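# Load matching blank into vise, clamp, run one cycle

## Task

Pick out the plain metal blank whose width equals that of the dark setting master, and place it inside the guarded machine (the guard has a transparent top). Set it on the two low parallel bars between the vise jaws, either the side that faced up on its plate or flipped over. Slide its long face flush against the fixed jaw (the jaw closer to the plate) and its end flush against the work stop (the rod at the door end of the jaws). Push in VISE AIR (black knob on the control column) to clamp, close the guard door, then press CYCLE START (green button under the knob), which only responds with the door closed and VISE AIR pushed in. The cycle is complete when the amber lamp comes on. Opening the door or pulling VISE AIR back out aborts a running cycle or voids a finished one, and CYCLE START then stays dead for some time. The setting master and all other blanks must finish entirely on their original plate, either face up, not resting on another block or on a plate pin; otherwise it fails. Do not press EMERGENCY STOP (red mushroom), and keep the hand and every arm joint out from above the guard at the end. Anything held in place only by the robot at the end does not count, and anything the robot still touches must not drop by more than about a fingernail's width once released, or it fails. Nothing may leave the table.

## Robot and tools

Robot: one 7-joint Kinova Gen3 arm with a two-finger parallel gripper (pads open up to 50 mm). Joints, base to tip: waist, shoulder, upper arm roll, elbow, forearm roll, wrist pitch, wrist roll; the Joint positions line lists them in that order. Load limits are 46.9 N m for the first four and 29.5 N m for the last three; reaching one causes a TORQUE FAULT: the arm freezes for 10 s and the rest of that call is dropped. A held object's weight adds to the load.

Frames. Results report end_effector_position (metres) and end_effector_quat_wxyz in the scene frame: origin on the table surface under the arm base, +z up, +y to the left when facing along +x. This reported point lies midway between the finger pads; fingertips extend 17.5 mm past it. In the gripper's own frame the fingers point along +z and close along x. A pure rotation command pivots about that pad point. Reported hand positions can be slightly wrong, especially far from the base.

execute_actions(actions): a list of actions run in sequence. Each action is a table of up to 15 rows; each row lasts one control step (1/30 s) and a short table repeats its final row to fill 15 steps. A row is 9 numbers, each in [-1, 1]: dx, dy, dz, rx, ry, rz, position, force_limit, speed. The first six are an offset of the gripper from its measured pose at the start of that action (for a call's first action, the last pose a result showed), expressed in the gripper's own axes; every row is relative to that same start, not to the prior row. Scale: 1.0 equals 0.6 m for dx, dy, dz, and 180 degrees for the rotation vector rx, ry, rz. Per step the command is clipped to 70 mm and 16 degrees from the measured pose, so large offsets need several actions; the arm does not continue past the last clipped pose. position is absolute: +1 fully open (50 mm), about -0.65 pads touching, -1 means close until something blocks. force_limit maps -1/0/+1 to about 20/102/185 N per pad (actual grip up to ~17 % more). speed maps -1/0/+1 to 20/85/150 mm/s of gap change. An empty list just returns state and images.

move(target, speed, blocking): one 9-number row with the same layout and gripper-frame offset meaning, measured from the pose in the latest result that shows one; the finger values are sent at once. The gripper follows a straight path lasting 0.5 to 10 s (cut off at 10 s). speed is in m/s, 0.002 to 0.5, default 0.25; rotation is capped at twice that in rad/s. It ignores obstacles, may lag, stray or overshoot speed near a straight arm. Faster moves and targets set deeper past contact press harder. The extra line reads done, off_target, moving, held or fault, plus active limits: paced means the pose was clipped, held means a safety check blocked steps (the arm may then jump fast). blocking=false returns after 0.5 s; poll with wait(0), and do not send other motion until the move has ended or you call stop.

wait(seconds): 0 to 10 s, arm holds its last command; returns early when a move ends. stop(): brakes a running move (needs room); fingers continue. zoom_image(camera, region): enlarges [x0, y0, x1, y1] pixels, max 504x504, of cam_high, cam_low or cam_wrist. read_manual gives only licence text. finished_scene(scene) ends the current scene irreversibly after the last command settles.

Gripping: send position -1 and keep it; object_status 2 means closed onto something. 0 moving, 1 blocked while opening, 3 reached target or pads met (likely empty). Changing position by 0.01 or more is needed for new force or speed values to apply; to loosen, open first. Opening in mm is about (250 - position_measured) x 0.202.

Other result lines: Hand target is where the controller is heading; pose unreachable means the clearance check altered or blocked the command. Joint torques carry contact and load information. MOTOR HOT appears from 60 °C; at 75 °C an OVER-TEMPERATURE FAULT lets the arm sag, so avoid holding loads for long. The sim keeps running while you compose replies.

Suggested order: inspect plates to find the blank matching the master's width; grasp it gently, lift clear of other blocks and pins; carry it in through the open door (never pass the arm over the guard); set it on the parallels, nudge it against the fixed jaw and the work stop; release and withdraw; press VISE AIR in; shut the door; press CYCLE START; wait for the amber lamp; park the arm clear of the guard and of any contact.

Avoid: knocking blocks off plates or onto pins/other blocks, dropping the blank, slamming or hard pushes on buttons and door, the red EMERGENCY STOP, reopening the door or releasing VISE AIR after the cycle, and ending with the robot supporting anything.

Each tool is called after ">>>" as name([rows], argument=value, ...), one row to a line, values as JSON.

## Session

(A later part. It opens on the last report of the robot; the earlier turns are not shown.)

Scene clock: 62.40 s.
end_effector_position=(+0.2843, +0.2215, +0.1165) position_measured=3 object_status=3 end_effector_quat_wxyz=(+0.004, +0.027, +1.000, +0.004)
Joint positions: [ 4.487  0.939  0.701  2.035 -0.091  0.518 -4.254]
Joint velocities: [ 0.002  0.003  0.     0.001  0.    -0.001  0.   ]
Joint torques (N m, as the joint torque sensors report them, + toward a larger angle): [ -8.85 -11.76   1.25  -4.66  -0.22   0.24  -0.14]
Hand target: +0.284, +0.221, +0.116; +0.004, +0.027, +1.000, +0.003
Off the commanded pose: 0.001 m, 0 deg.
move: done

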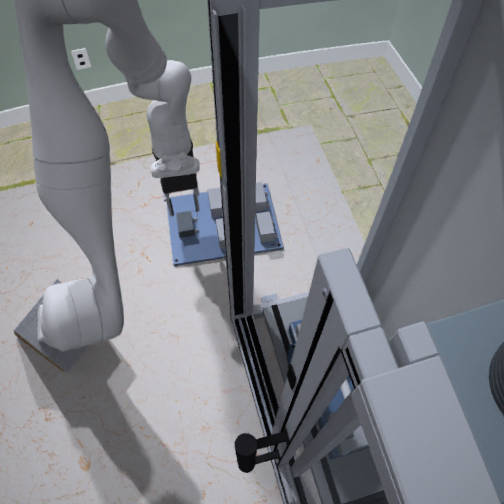

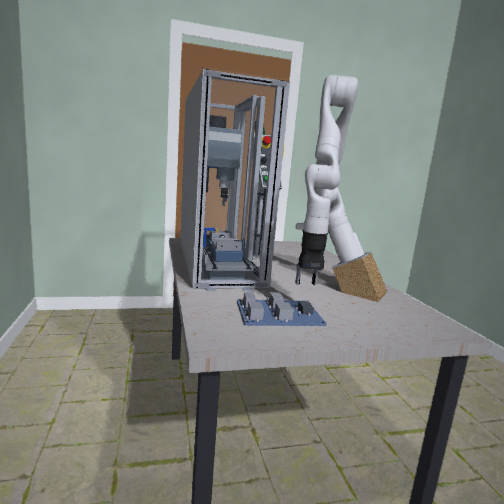

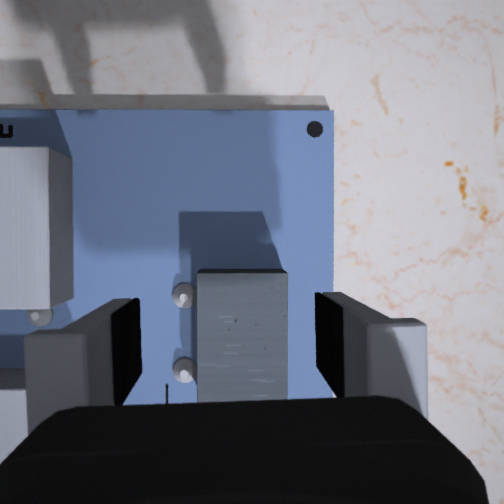

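>>> move(target=[0.005,0.005,0.09,0,0,0,1,0,0], speed=0.05)

>>> zoom_image(camera="cam_low", region=[230, 250, 340, 335])

Scene clock: 64.80 s.
end_effector_position=(+0.2819, +0.2255, +0.0628) position_measured=3 object_status=3 end_effector_quat_wxyz=(+0.004, +0.026, +1.000, +0.004)
Joint positions: [ 4.576  1.047  0.637  2.049 -0.116  0.373 -4.242]
Joint velocities: [ 0.005  0.004  0.001  0.    -0.    -0.002 -0.   ]
Joint torques (N m, as the joint torque sensors report them, + toward a larger angle): [ -7.96 -13.26   0.99  -3.68  -0.23  -0.1   -0.27]
Hand target: +0.282, +0.225, +0.063; +0.004, +0.027, +1.000, +0.004
Off the commanded pose: 0.000 m, 0 deg.
move: done

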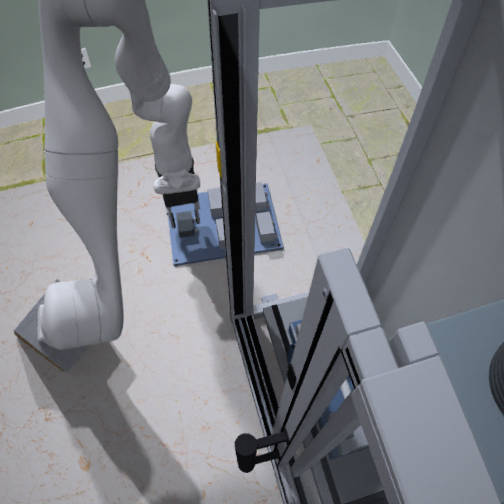

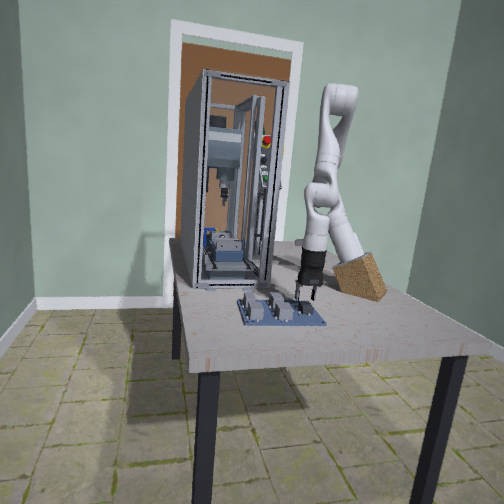

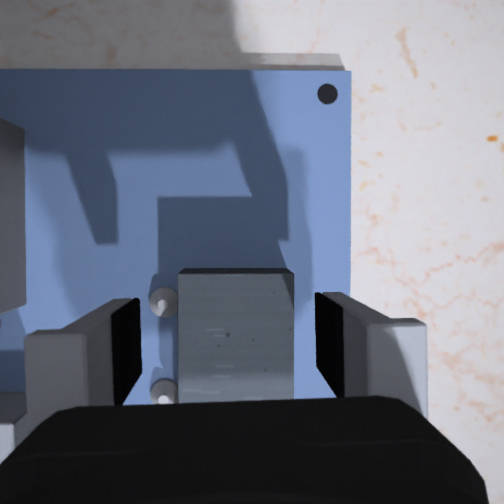

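Region (230, 250, 340, 335) of cam_low's 504x504 image, scaled by 4.582, with more detail than that image has; it fills the top 389 rows of this view, and the rest is white.

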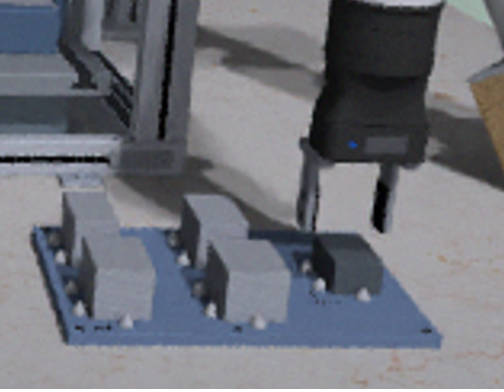

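>>> move(target=[0,0,0.043,0,0,0,1,0,0], speed=0.03)

>>> execute_actions([
  [[0,0,0,0,0,0,-1,-0.8,0]],
  [[0,0,0,0,0,0,-1,-0.8,0]],
])

Scene clock: 66.53 s.
end_effector_position=(+0.2821, +0.2259, +0.0371) position_measured=3 object_status=3 end_effector_quat_wxyz=(+0.004, +0.026, +1.000, +0.004)
Joint positions: [ 4.621  1.098  0.609  2.049 -0.123  0.307 -4.236]
Joint velocities: [ 0.002  0.002  0.     0.    -0.     0.001  0.001]
Joint torques (N m, as the joint torque sensors report them, + toward a larger angle): [ -8.95 -13.68   1.43  -2.88  -0.25  -0.1   -0.3 ]
Hand target: +0.282, +0.226, +0.037; +0.004, +0.027, +1.000, +0.004
Off the commanded pose: 0.000 m, 0 deg.
move: done

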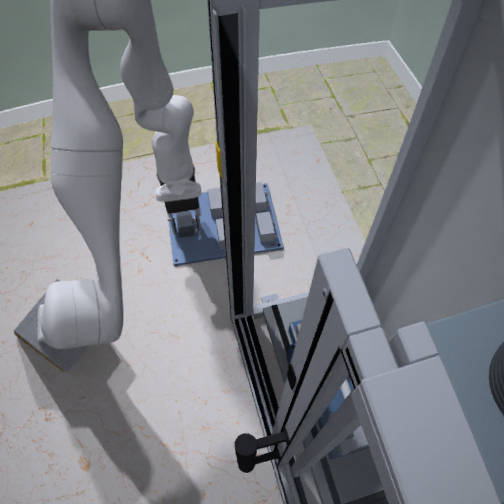

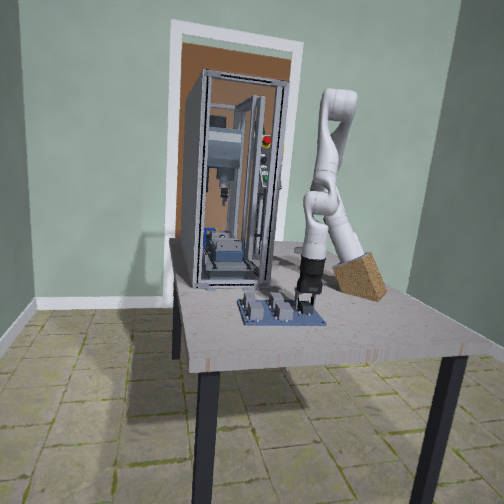

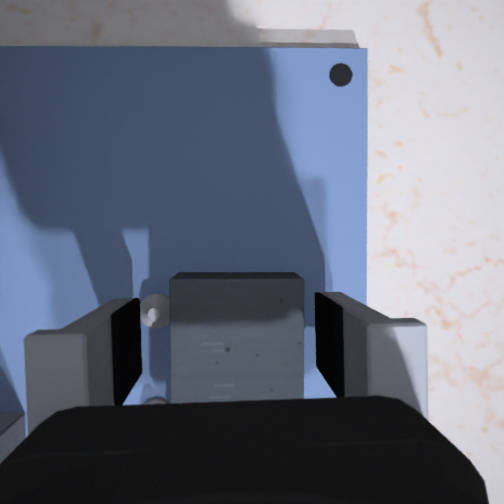

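Scene clock: 67.53 s.
end_effector_position=(+0.2809, +0.2258, +0.0371) position_measured=76 object_status=2 end_effector_quat_wxyz=(+0.003, +0.026, +1.000, +0.004)
Joint positions: [ 4.62   1.098  0.608  2.05  -0.124  0.308 -4.236]
Joint velocities: [-0.    -0.     0.     0.    -0.     0.001 -0.   ]
Joint torques (N m, as the joint torque sensors report them, + toward a larger angle): [ -8.85 -14.13   0.96  -3.07  -0.14  -0.21  -0.43]
Hand target: +0.281, +0.226, +0.037; +0.003, +0.026, +1.000, +0.004
Off the commanded pose: 0.000 m, 0 deg.

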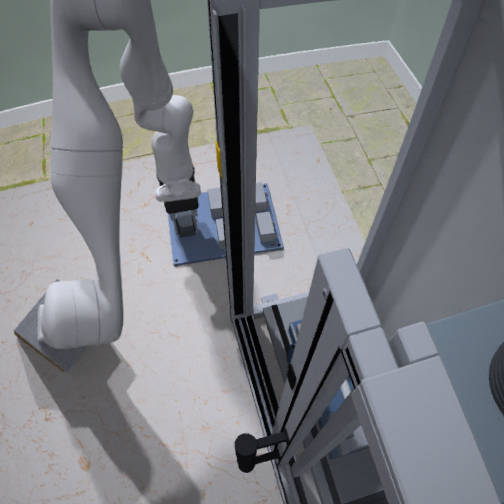

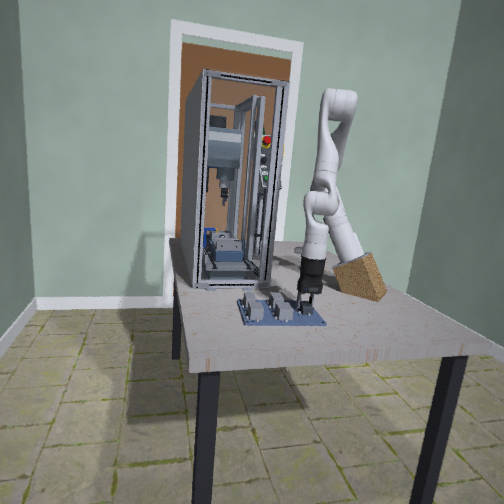

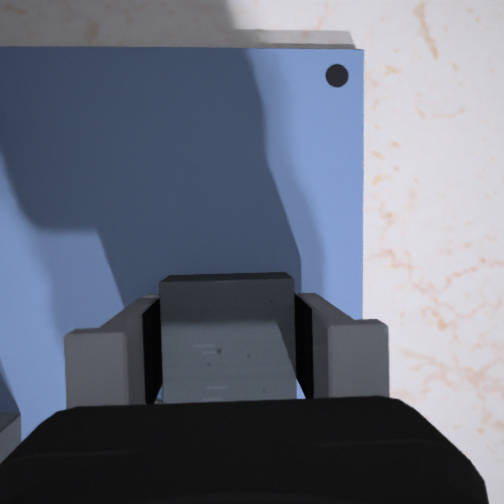

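>>> execute_actions([
  [[0,0,0,0,0,0,1,0,0]],
  [[0,0,-0.1,0,0,0,1,0,0]],
])

>>> move(target=[-0.14,-0.09,-0.03,0,0,0,1,0,0], speed=0.12)

Scene clock: 69.33 s.
end_effector_position=(+0.2807, +0.2244, +0.0962) position_measured=3 object_status=3 end_effector_quat_wxyz=(+0.003, +0.026, +1.000, +0.003)
Joint positions: [ 4.518  0.982  0.672  2.04  -0.101  0.466 -4.256]
Joint velocities: [-0.016 -0.015 -0.002 -0.002  0.001  0.003 -0.001]
Joint torques (N m, as the joint torque sensors report them, + toward a larger angle): [ -8.59 -12.57   0.95  -4.75  -0.42  -0.16  -0.31]
Hand target: +0.280, +0.225, +0.097; +0.003, +0.026, +1.000, +0.004
Off the commanded pose: 0.001 m, 0 deg.

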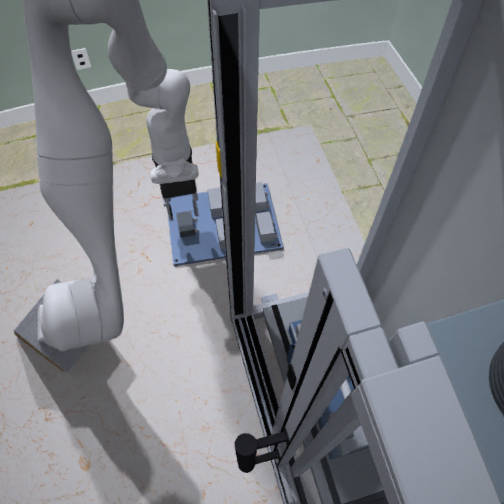

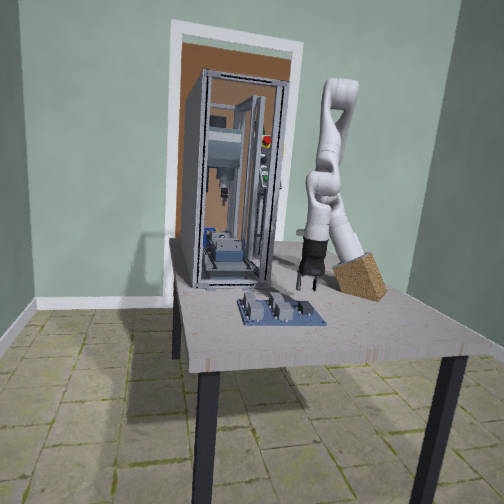

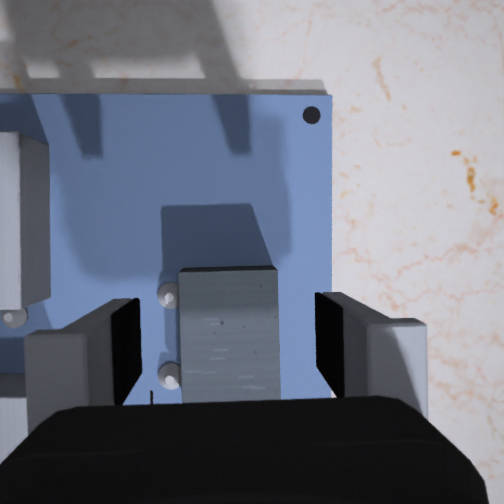

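Scene clock: 70.50 s.
end_effector_position=(+0.3612, +0.1659, +0.1144) position_measured=3 object_status=3 end_effector_quat_wxyz=(+0.003, +0.026, +1.000, +0.003)
Joint positions: [ 4.654  0.828  0.762  2.044  0.007  0.511 -4.106]
Joint velocities: [ 0.004 -0.006  0.001 -0.    -0.002 -0.     0.002]
Joint torques (N m, as the joint torque sensors report them, + toward a larger angle): [ -8.84 -10.76   0.74  -4.79  -0.27  -0.22  -0.06]
Hand target: +0.361, +0.166, +0.114; +0.003, +0.026, +1.000, +0.003
Off the commanded pose: 0.000 m, 0 deg.
move: done

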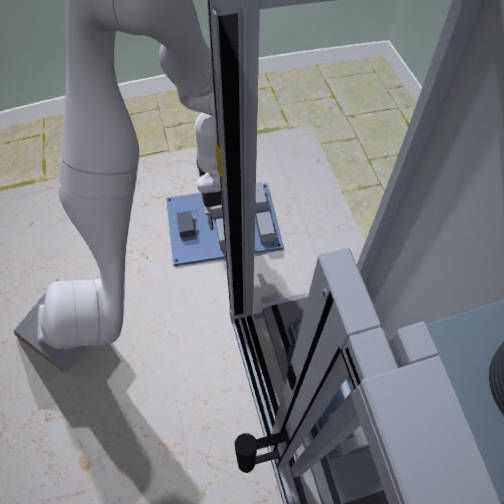

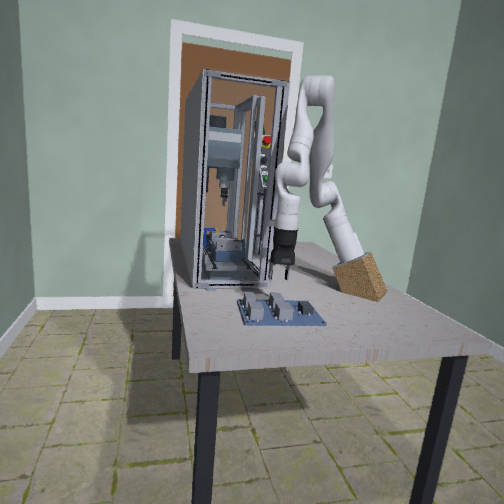

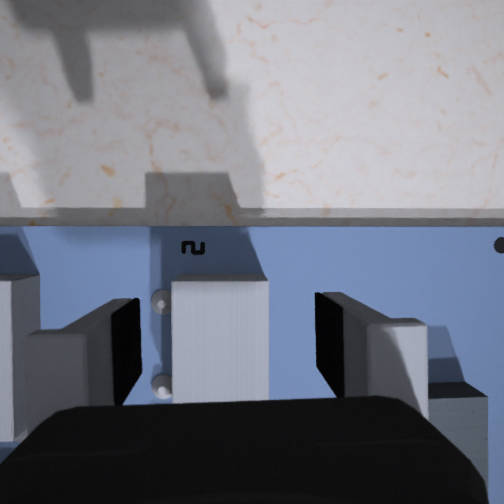

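>>> move(target=[-0.007,0.005,0.112,0,0,0,1,0,0], speed=0.05)

>>> execute_actions([
  [[0,0,0,0,0,0,-1,-0.8,0]],
  [[0,0,0,0,0,0,-1,-0.8,0]],
])

Scene clock: 72.70 s.
end_effector_position=(+0.3661, +0.1695, +0.0476) position_measured=3 object_status=3 end_effector_quat_wxyz=(+0.003, +0.026, +1.000, +0.003)
Joint positions: [ 4.793  0.958  0.682  2.046 -0.016  0.339 -4.081]
Joint velocities: [ 0.006  0.004  0.001  0.    -0.     0.     0.001]
Joint torques (N m, as the joint torque sensors report them, + toward a larger angle): [ -9.68 -12.84   0.82  -3.35  -0.42   0.04  -0.24]
Hand target: +0.366, +0.169, +0.047; +0.003, +0.026, +1.000, +0.003
Off the commanded pose: 0.001 m, 0 deg.
move: done

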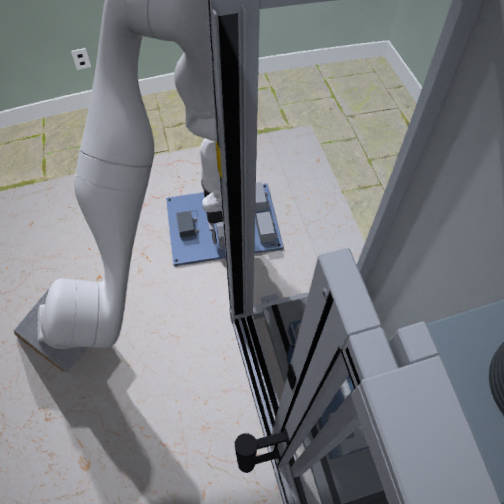

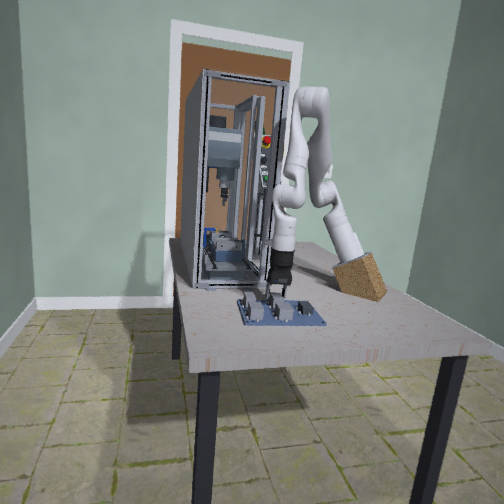

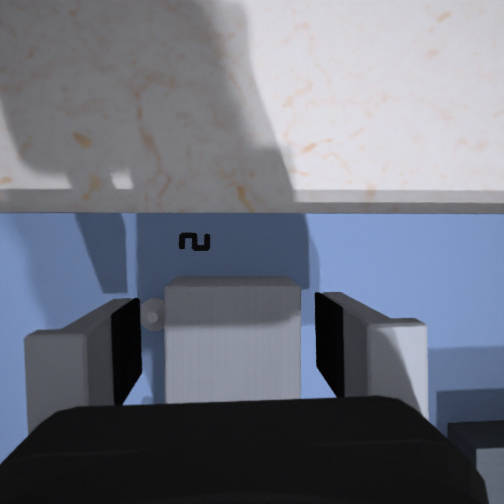

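Scene clock: 73.70 s.
end_effector_position=(+0.3660, +0.1695, +0.0476) position_measured=75 object_status=2 end_effector_quat_wxyz=(+0.003, +0.026, +1.000, +0.003)
Joint positions: [ 4.793  0.958  0.682  2.046 -0.016  0.339 -4.081]
Joint velocities: [ 0.     0.001  0.    -0.    -0.     0.001  0.   ]
Joint torques (N m, as the joint torque sensors report them, + toward a larger angle): [ -9.25 -12.69   1.07  -3.34  -0.01  -0.05  -0.22]
Hand target: +0.366, +0.169, +0.048; +0.003, +0.026, +1.000, +0.003
Off the commanded pose: 0.000 m, 0 deg.

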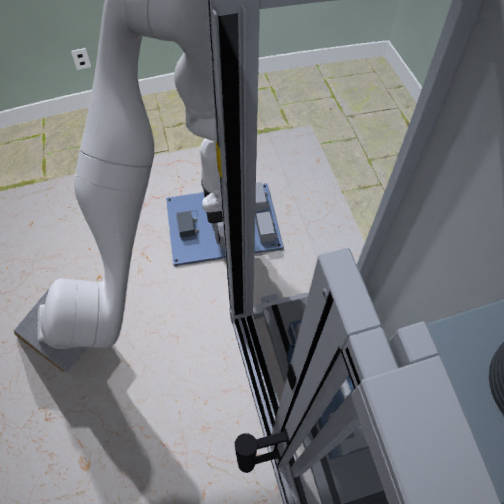

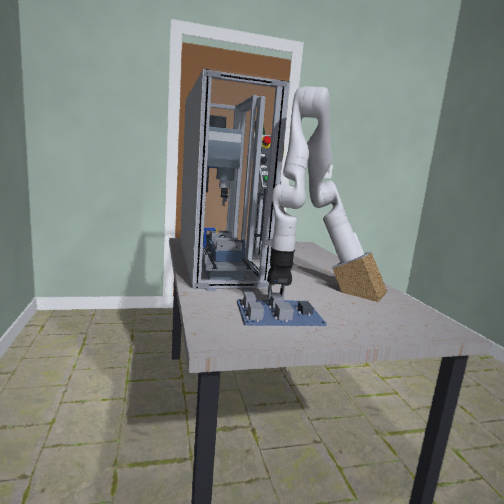

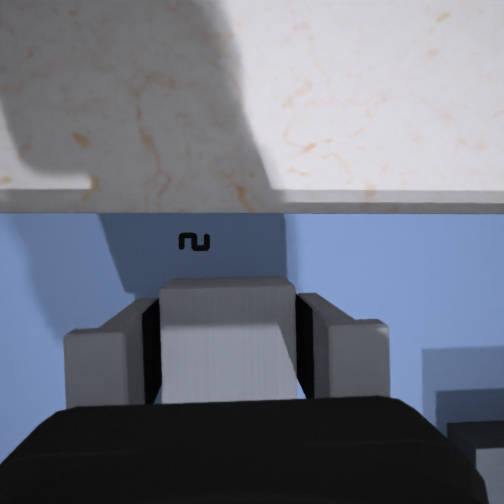

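>>> execute_actions([
  [[0,0,0,0,0,0,1,0,0.5]],
  [[0,0,0.012,0,0,0,1,0,0.5]],
  [[0,0,0.012,0,0,0,-1,-0.2,0]],
  [[0,0,0,0,0,0,-1,-0.2,0]],
])

>>> move(target=[0.3,0.05,-0.3,0,0,0,-1,-0.2,0], speed=0.15)

>>> move(target=[0,-0.45,0,0,0,-0.517,-1,-0.2,0], speed=0.12)

Scene clock: 77.00 s.
end_effector_position=(+0.3665, +0.1699, +0.0348) position_measured=76 object_status=2 end_effector_quat_wxyz=(+0.003, +0.026, +1.000, +0.004)
Joint positions: [ 4.818  0.983  0.668  2.046 -0.019  0.305 -4.079]
Joint velocities: [-0. -0. -0.  0.  0.  0. -0.]
Joint torques (N m, as the joint torque sensors report them, + toward a larger angle): [ -9.36 -13.16   0.88  -3.21  -0.32  -0.24  -0.09]
Hand target: +0.366, +0.170, +0.035; +0.003, +0.026, +1.000, +0.004
Off the commanded pose: 0.000 m, 0 deg.

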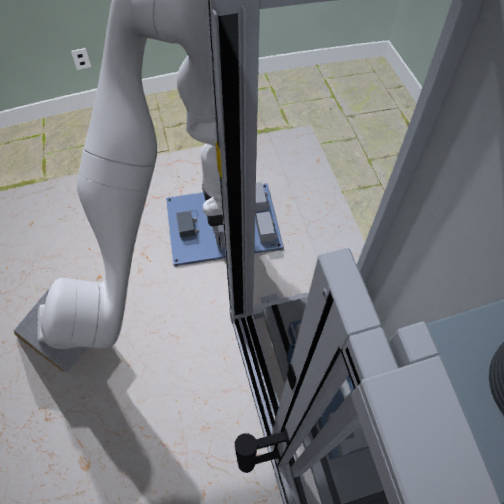

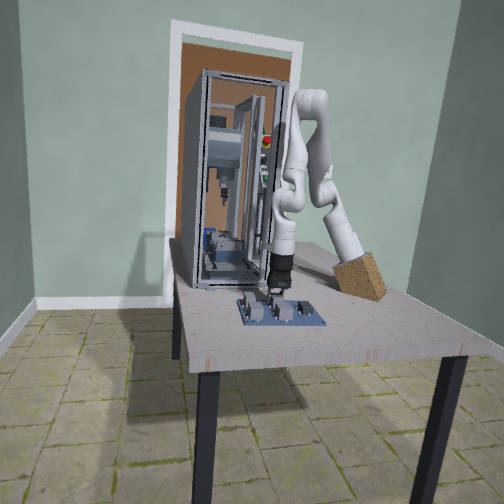

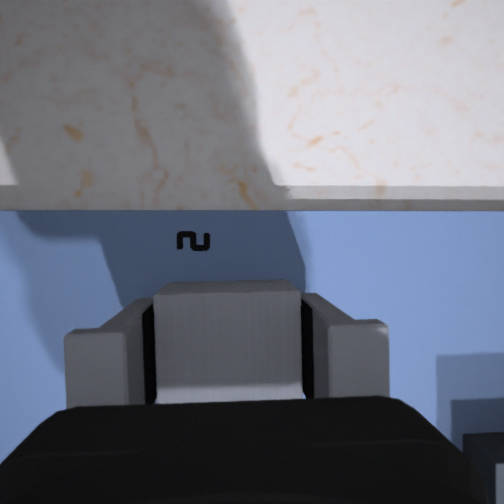

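Scene clock: 79.10 s.
end_effector_position=(+0.1875, +0.2075, +0.2130) position_measured=76 object_status=2 end_effector_quat_wxyz=(+0.004, +0.026, +1.000, +0.003)
Joint positions: [ 4.113  0.797  0.771  2.084 -0.111  0.756 -4.458]
Joint velocities: [-0.01  -0.003 -0.002 -0.001  0.002 -0.    -0.003]
Joint torques (N m, as the joint torque sensors report them, + toward a larger angle): [-6.2  -9.6   1.54 -6.75 -0.29 -0.18 -0.07]
Hand target: +0.187, +0.208, +0.213; +0.004, +0.026, +1.000, +0.003
Off the commanded pose: 0.001 m, 0 deg.
move: done

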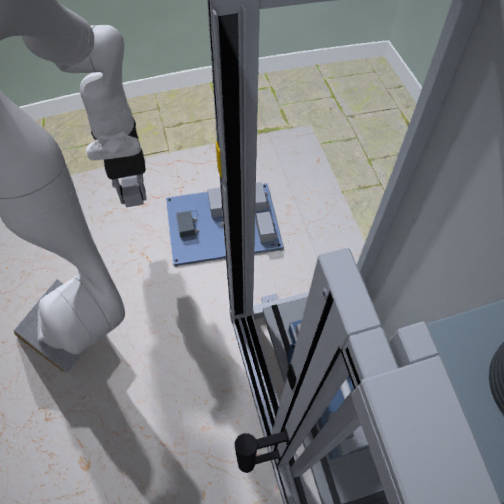

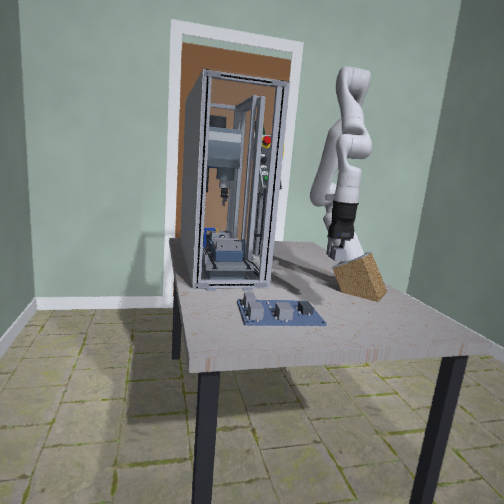

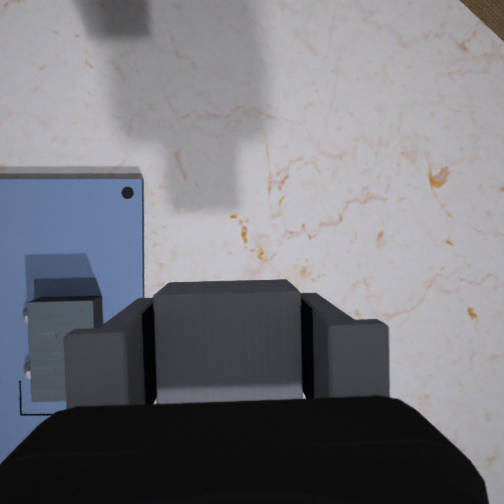

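Scene clock: 95.47 s.
end_effector_position=(+0.1751, -0.0318, +0.2150) position_measured=76 object_status=2 end_effector_quat_wxyz=(-0.084, -0.663, +0.743, -0.035)
Joint positions: [ 4.592  0.172 -0.04   2.58   0.303  0.996 -3.586]
Joint velocities: [-0.    -0.    -0.    -0.     0.     0.001 -0.   ]
Joint torques (N m, as the joint torque sensors report them, + toward a larger angle): [18.27  0.87 -2.78 -6.62 -0.69  0.31 -0.27]
Hand target: +0.175, -0.035, +0.213; -0.092, -0.655, +0.749, -0.035
Off the commanded pose: 0.031 m, 13 deg.
TORQUE FAULT: the external load on joint 1 (waist) reached its load limit, and the arm stopped for 10 seconds. That time counts as 20 of the actions that you can send in this scene. The arm's remaining commands of this call were not run. The gripper holds where it stopped, with its grip as last carried out, and the arm accepts commands again: back off and push less far. The arm stops again, at the same cost, whenever a joint's load reaches its limit.
move: fault

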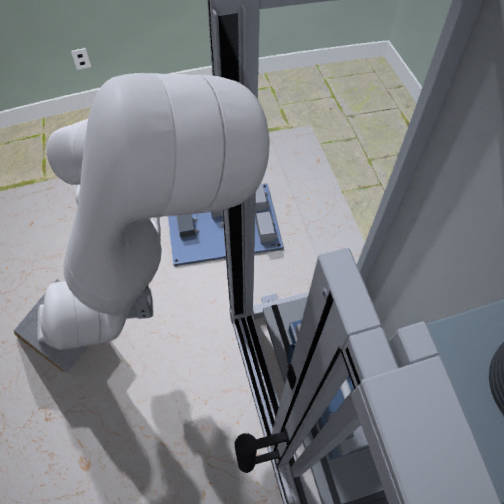

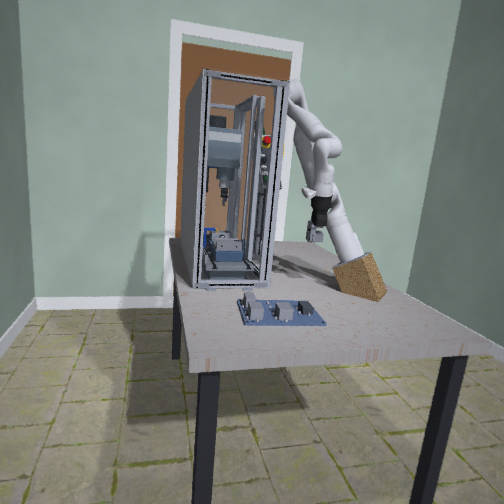

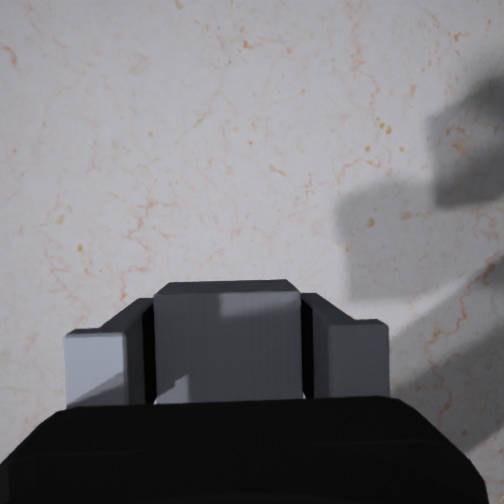

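>>> move(target=[-0.2,0.1,-0.35,0,0,0,-1,-0.2,0], speed=0.12)

Scene clock: 99.17 s.
end_effector_position=(+0.1459, +0.1270, +0.4048) position_measured=76 object_status=2 end_effector_quat_wxyz=(-0.084, -0.663, +0.743, -0.035)
Joint positions: [ 4.438  0.369 -0.091  1.795  0.162  1.597 -3.596]
Joint velocities: [-0.001  0.006 -0.001 -0.001  0.     0.001 -0.   ]
Joint torques (N m, as the joint torque sensors report them, + toward a larger angle): [-4.36 -6.86 -1.9  -9.08 -0.61  0.45 -0.51]
Hand target: +0.146, +0.127, +0.405; -0.084, -0.663, +0.743, -0.035
Off the commanded pose: 0.001 m, 0 deg.
move: done

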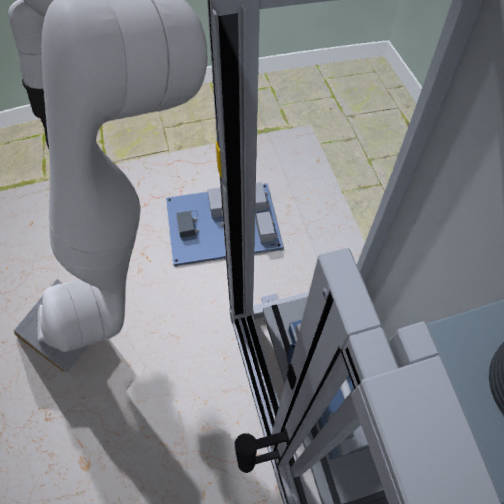

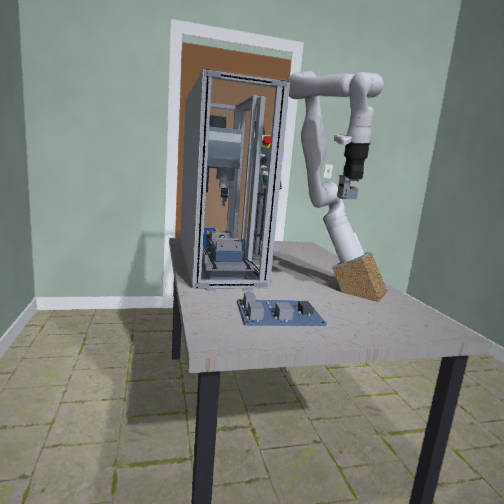

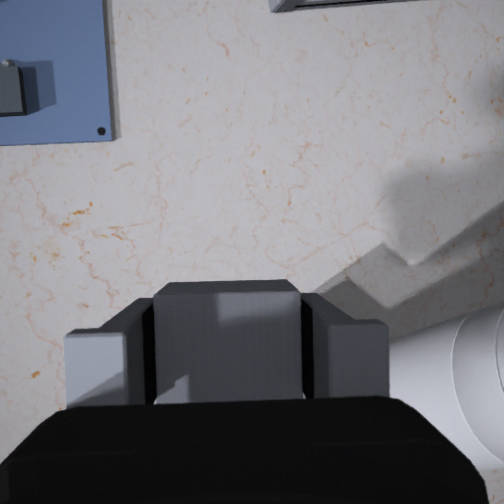

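>>> move(target=[-0.1,0.6,0.1,0,0,0,-1,-0.2,0], speed=0.2)

>>> move(target=[0.6,0.3,0,0,0,0,-1,-0.2,0], speed=0.2)

>>> move(target=[0.6,-0.45,0,0,0,0,-1,-0.2,0], speed=0.2)

Scene clock: 103.60 s.
end_effector_position=(-0.2084, +0.2206, +0.3582) position_measured=76 object_status=2 end_effector_quat_wxyz=(-0.085, -0.663, +0.743, -0.034)
Joint positions: [ 3.962  1.001 -0.204  1.318 -0.018  1.433 -4.086]
Joint velocities: [-0.004  0.009 -0.001 -0.002  0.     0.002 -0.   ]
Joint torques (N m, as the joint torque sensors report them, + toward a larger angle): [ -1.15 -18.85  -0.91 -10.39  -1.04   0.24  -0.31]
Hand target: -0.209, +0.220, +0.358; -0.084, -0.663, +0.743, -0.035
Off the commanded pose: 0.002 m, 0 deg.
move: done

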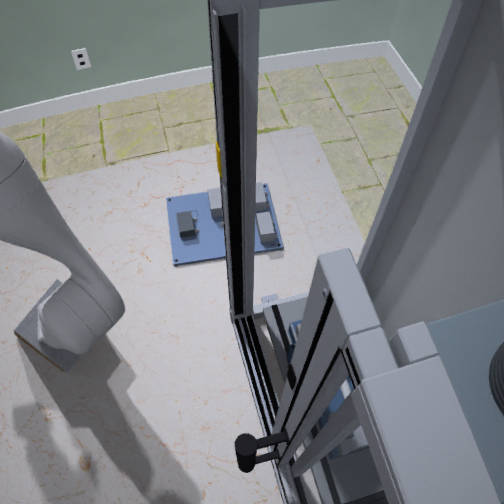

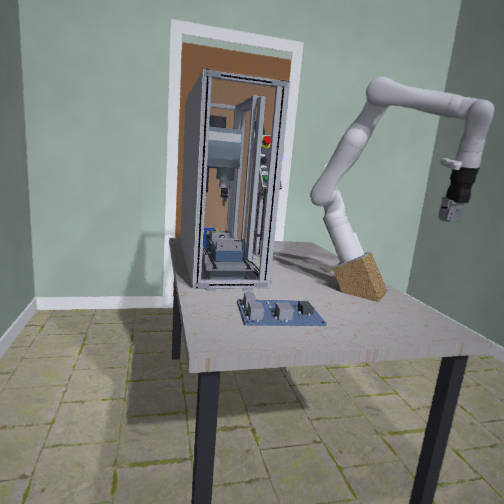

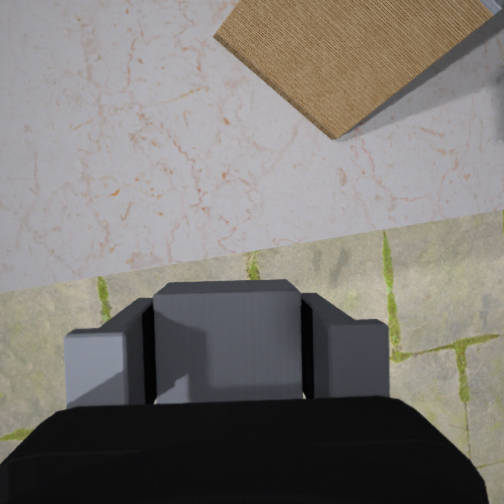

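Scene clock: 106.00 s.
end_effector_position=(-0.4261, -0.1089, +0.4311) position_measured=76 object_status=2 end_effector_quat_wxyz=(-0.084, -0.662, +0.744, -0.034)
Joint positions: [ 3.353  0.991 -0.326  0.948 -0.246  1.586 -4.73 ]
Joint velocities: [-0.007  0.01  -0.002 -0.004  0.001  0.003 -0.002]
Joint torques (N m, as the joint torque sensors report them, + toward a larger angle): [  8.09 -19.3    1.12 -10.77  -0.73  -0.22  -0.36]
Hand target: -0.426, -0.109, +0.431; -0.084, -0.663, +0.744, -0.034
Off the commanded pose: 0.002 m, 0 deg.
move: done

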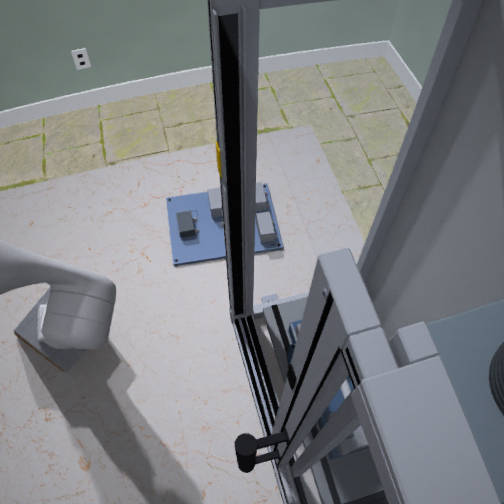

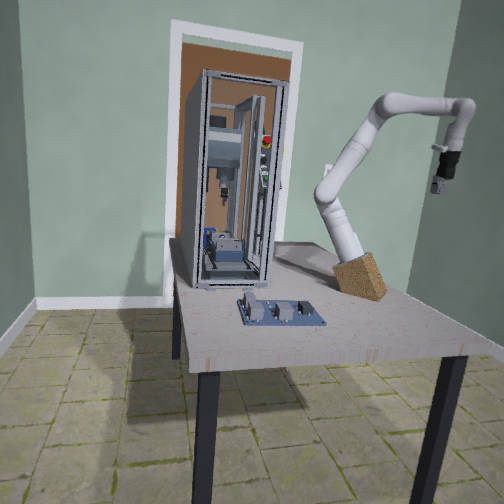

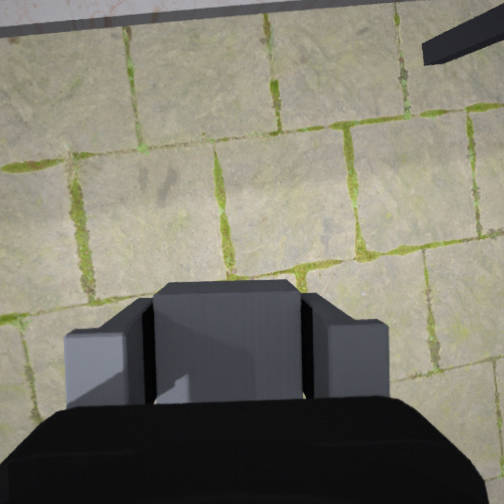

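Scene clock: 108.60 s.
end_effector_position=(-0.1991, -0.4936, +0.4753) position_measured=76 object_status=2 end_effector_quat_wxyz=(-0.084, -0.662, +0.744, -0.033)
Joint positions: [ 2.891  0.443 -0.477  1.137 -0.422  1.546 -5.434]
Joint velocities: [-0.008  0.003 -0.006 -0.002  0.002  0.001 -0.004]
Joint torques (N m, as the joint torque sensors report them, + toward a larger angle): [  9.12 -10.16   3.94 -10.58  -0.6   -0.5   -0.26]
Hand target: -0.199, -0.494, +0.475; -0.084, -0.662, +0.744, -0.033
Off the commanded pose: 0.002 m, 0 deg.
move: done

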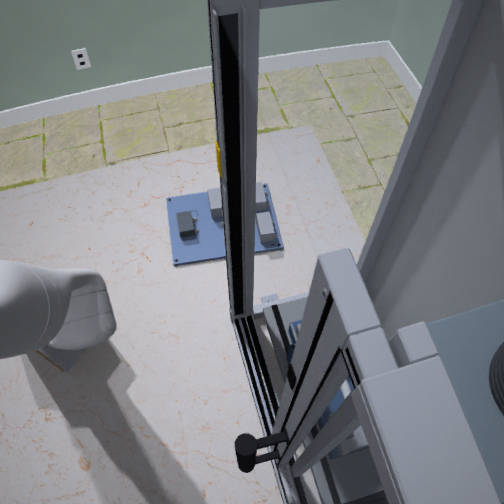

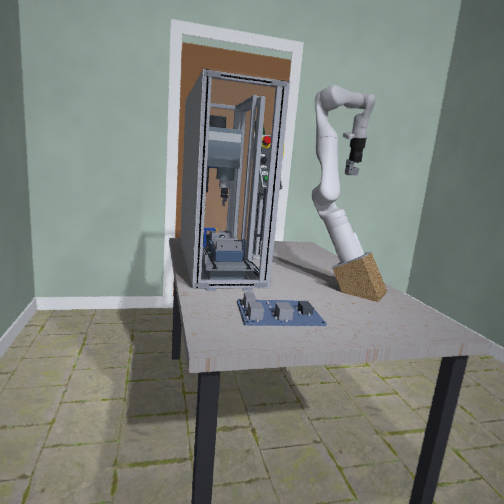

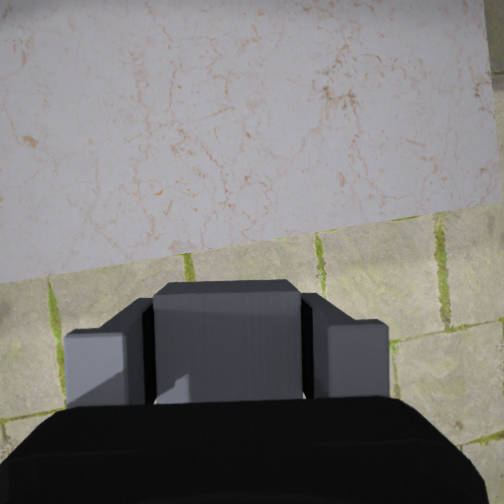

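>>> move(target=[0,0,0,0.023,-0.053,-0.037,-1,-0.2,0])

>>> move(target=[0,-0.42,0.6,0,0,0,-1,-0.2,0], speed=0.2)

Scene clock: 111.20 s.
end_effector_position=(-0.1992, -0.4932, +0.4761) position_measured=76 object_status=2 end_effector_quat_wxyz=(+0.000, +0.707, -0.707, -0.000)
Joint positions: [ 2.758  0.578 -0.477  0.865 -0.293  1.79  -5.443]
Joint velocities: [-0.009  0.011 -0.003 -0.005  0.002  0.001 -0.001]
Joint torques (N m, as the joint torque sensors report them, + toward a larger angle): [ 10.39 -12.76   2.67  -9.84  -0.39  -0.17  -0.61]
Hand target: -0.199, -0.493, +0.476; -0.000, +0.707, -0.707, -0.000
Off the commanded pose: 0.001 m, 0 deg.
move: done

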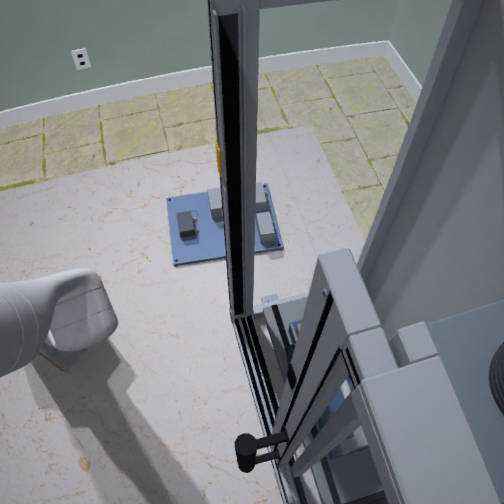

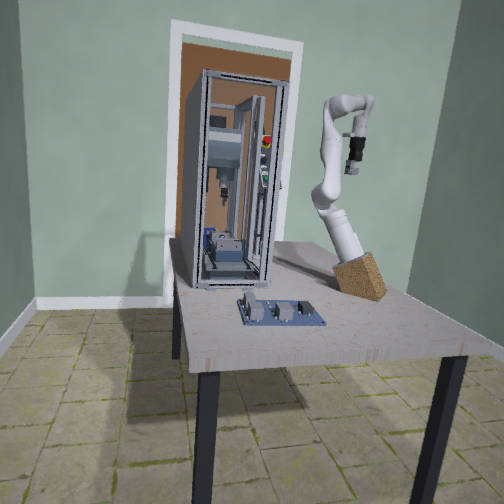

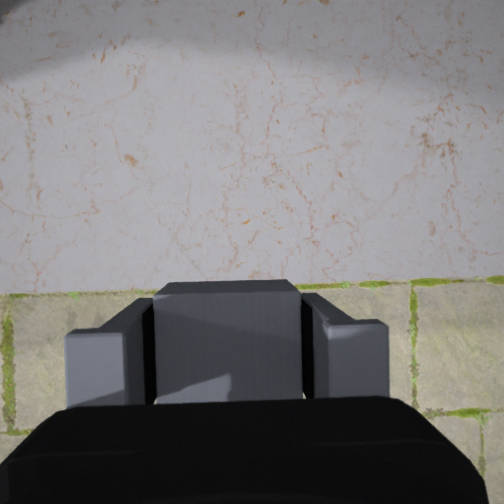

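Scene clock: 113.83 s.
end_effector_position=(+0.0510, -0.4944, +0.1158) position_measured=76 object_status=2 end_effector_quat_wxyz=(+0.001, +0.707, -0.707, -0.001)
Joint positions: [ 2.246  0.375 -0.667  2.002 -0.402  0.554 -5.765]
Joint velocities: [-0.011  0.005 -0.006  0.     0.005 -0.    -0.005]
Joint torques (N m, as the joint torque sensors report them, + toward a larger angle): [  7.68 -10.88   3.44  -4.89  -0.11  -0.02  -0.66]
Hand target: +0.052, -0.494, +0.115; +0.000, +0.707, -0.707, -0.001
Off the commanded pose: 0.002 m, 0 deg.
move: done

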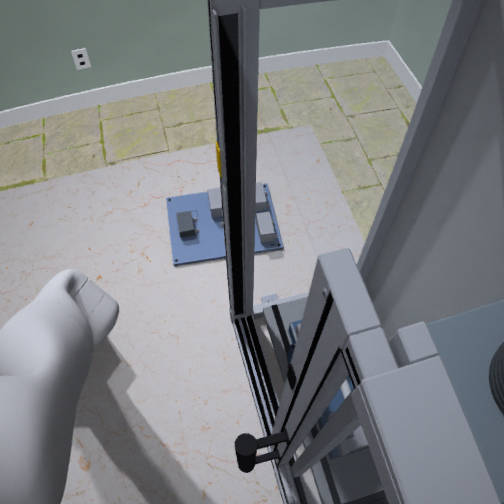

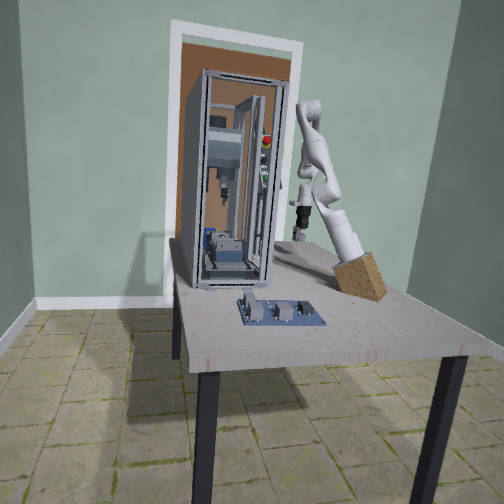

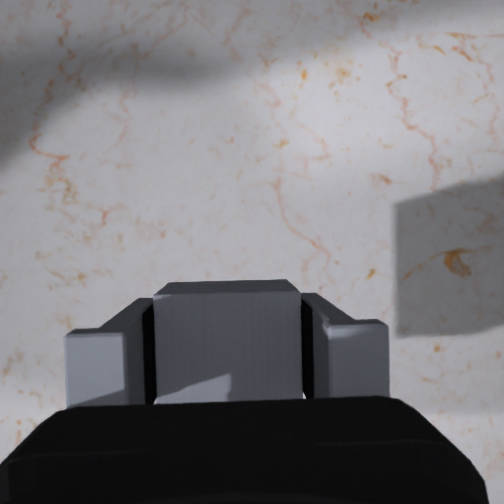

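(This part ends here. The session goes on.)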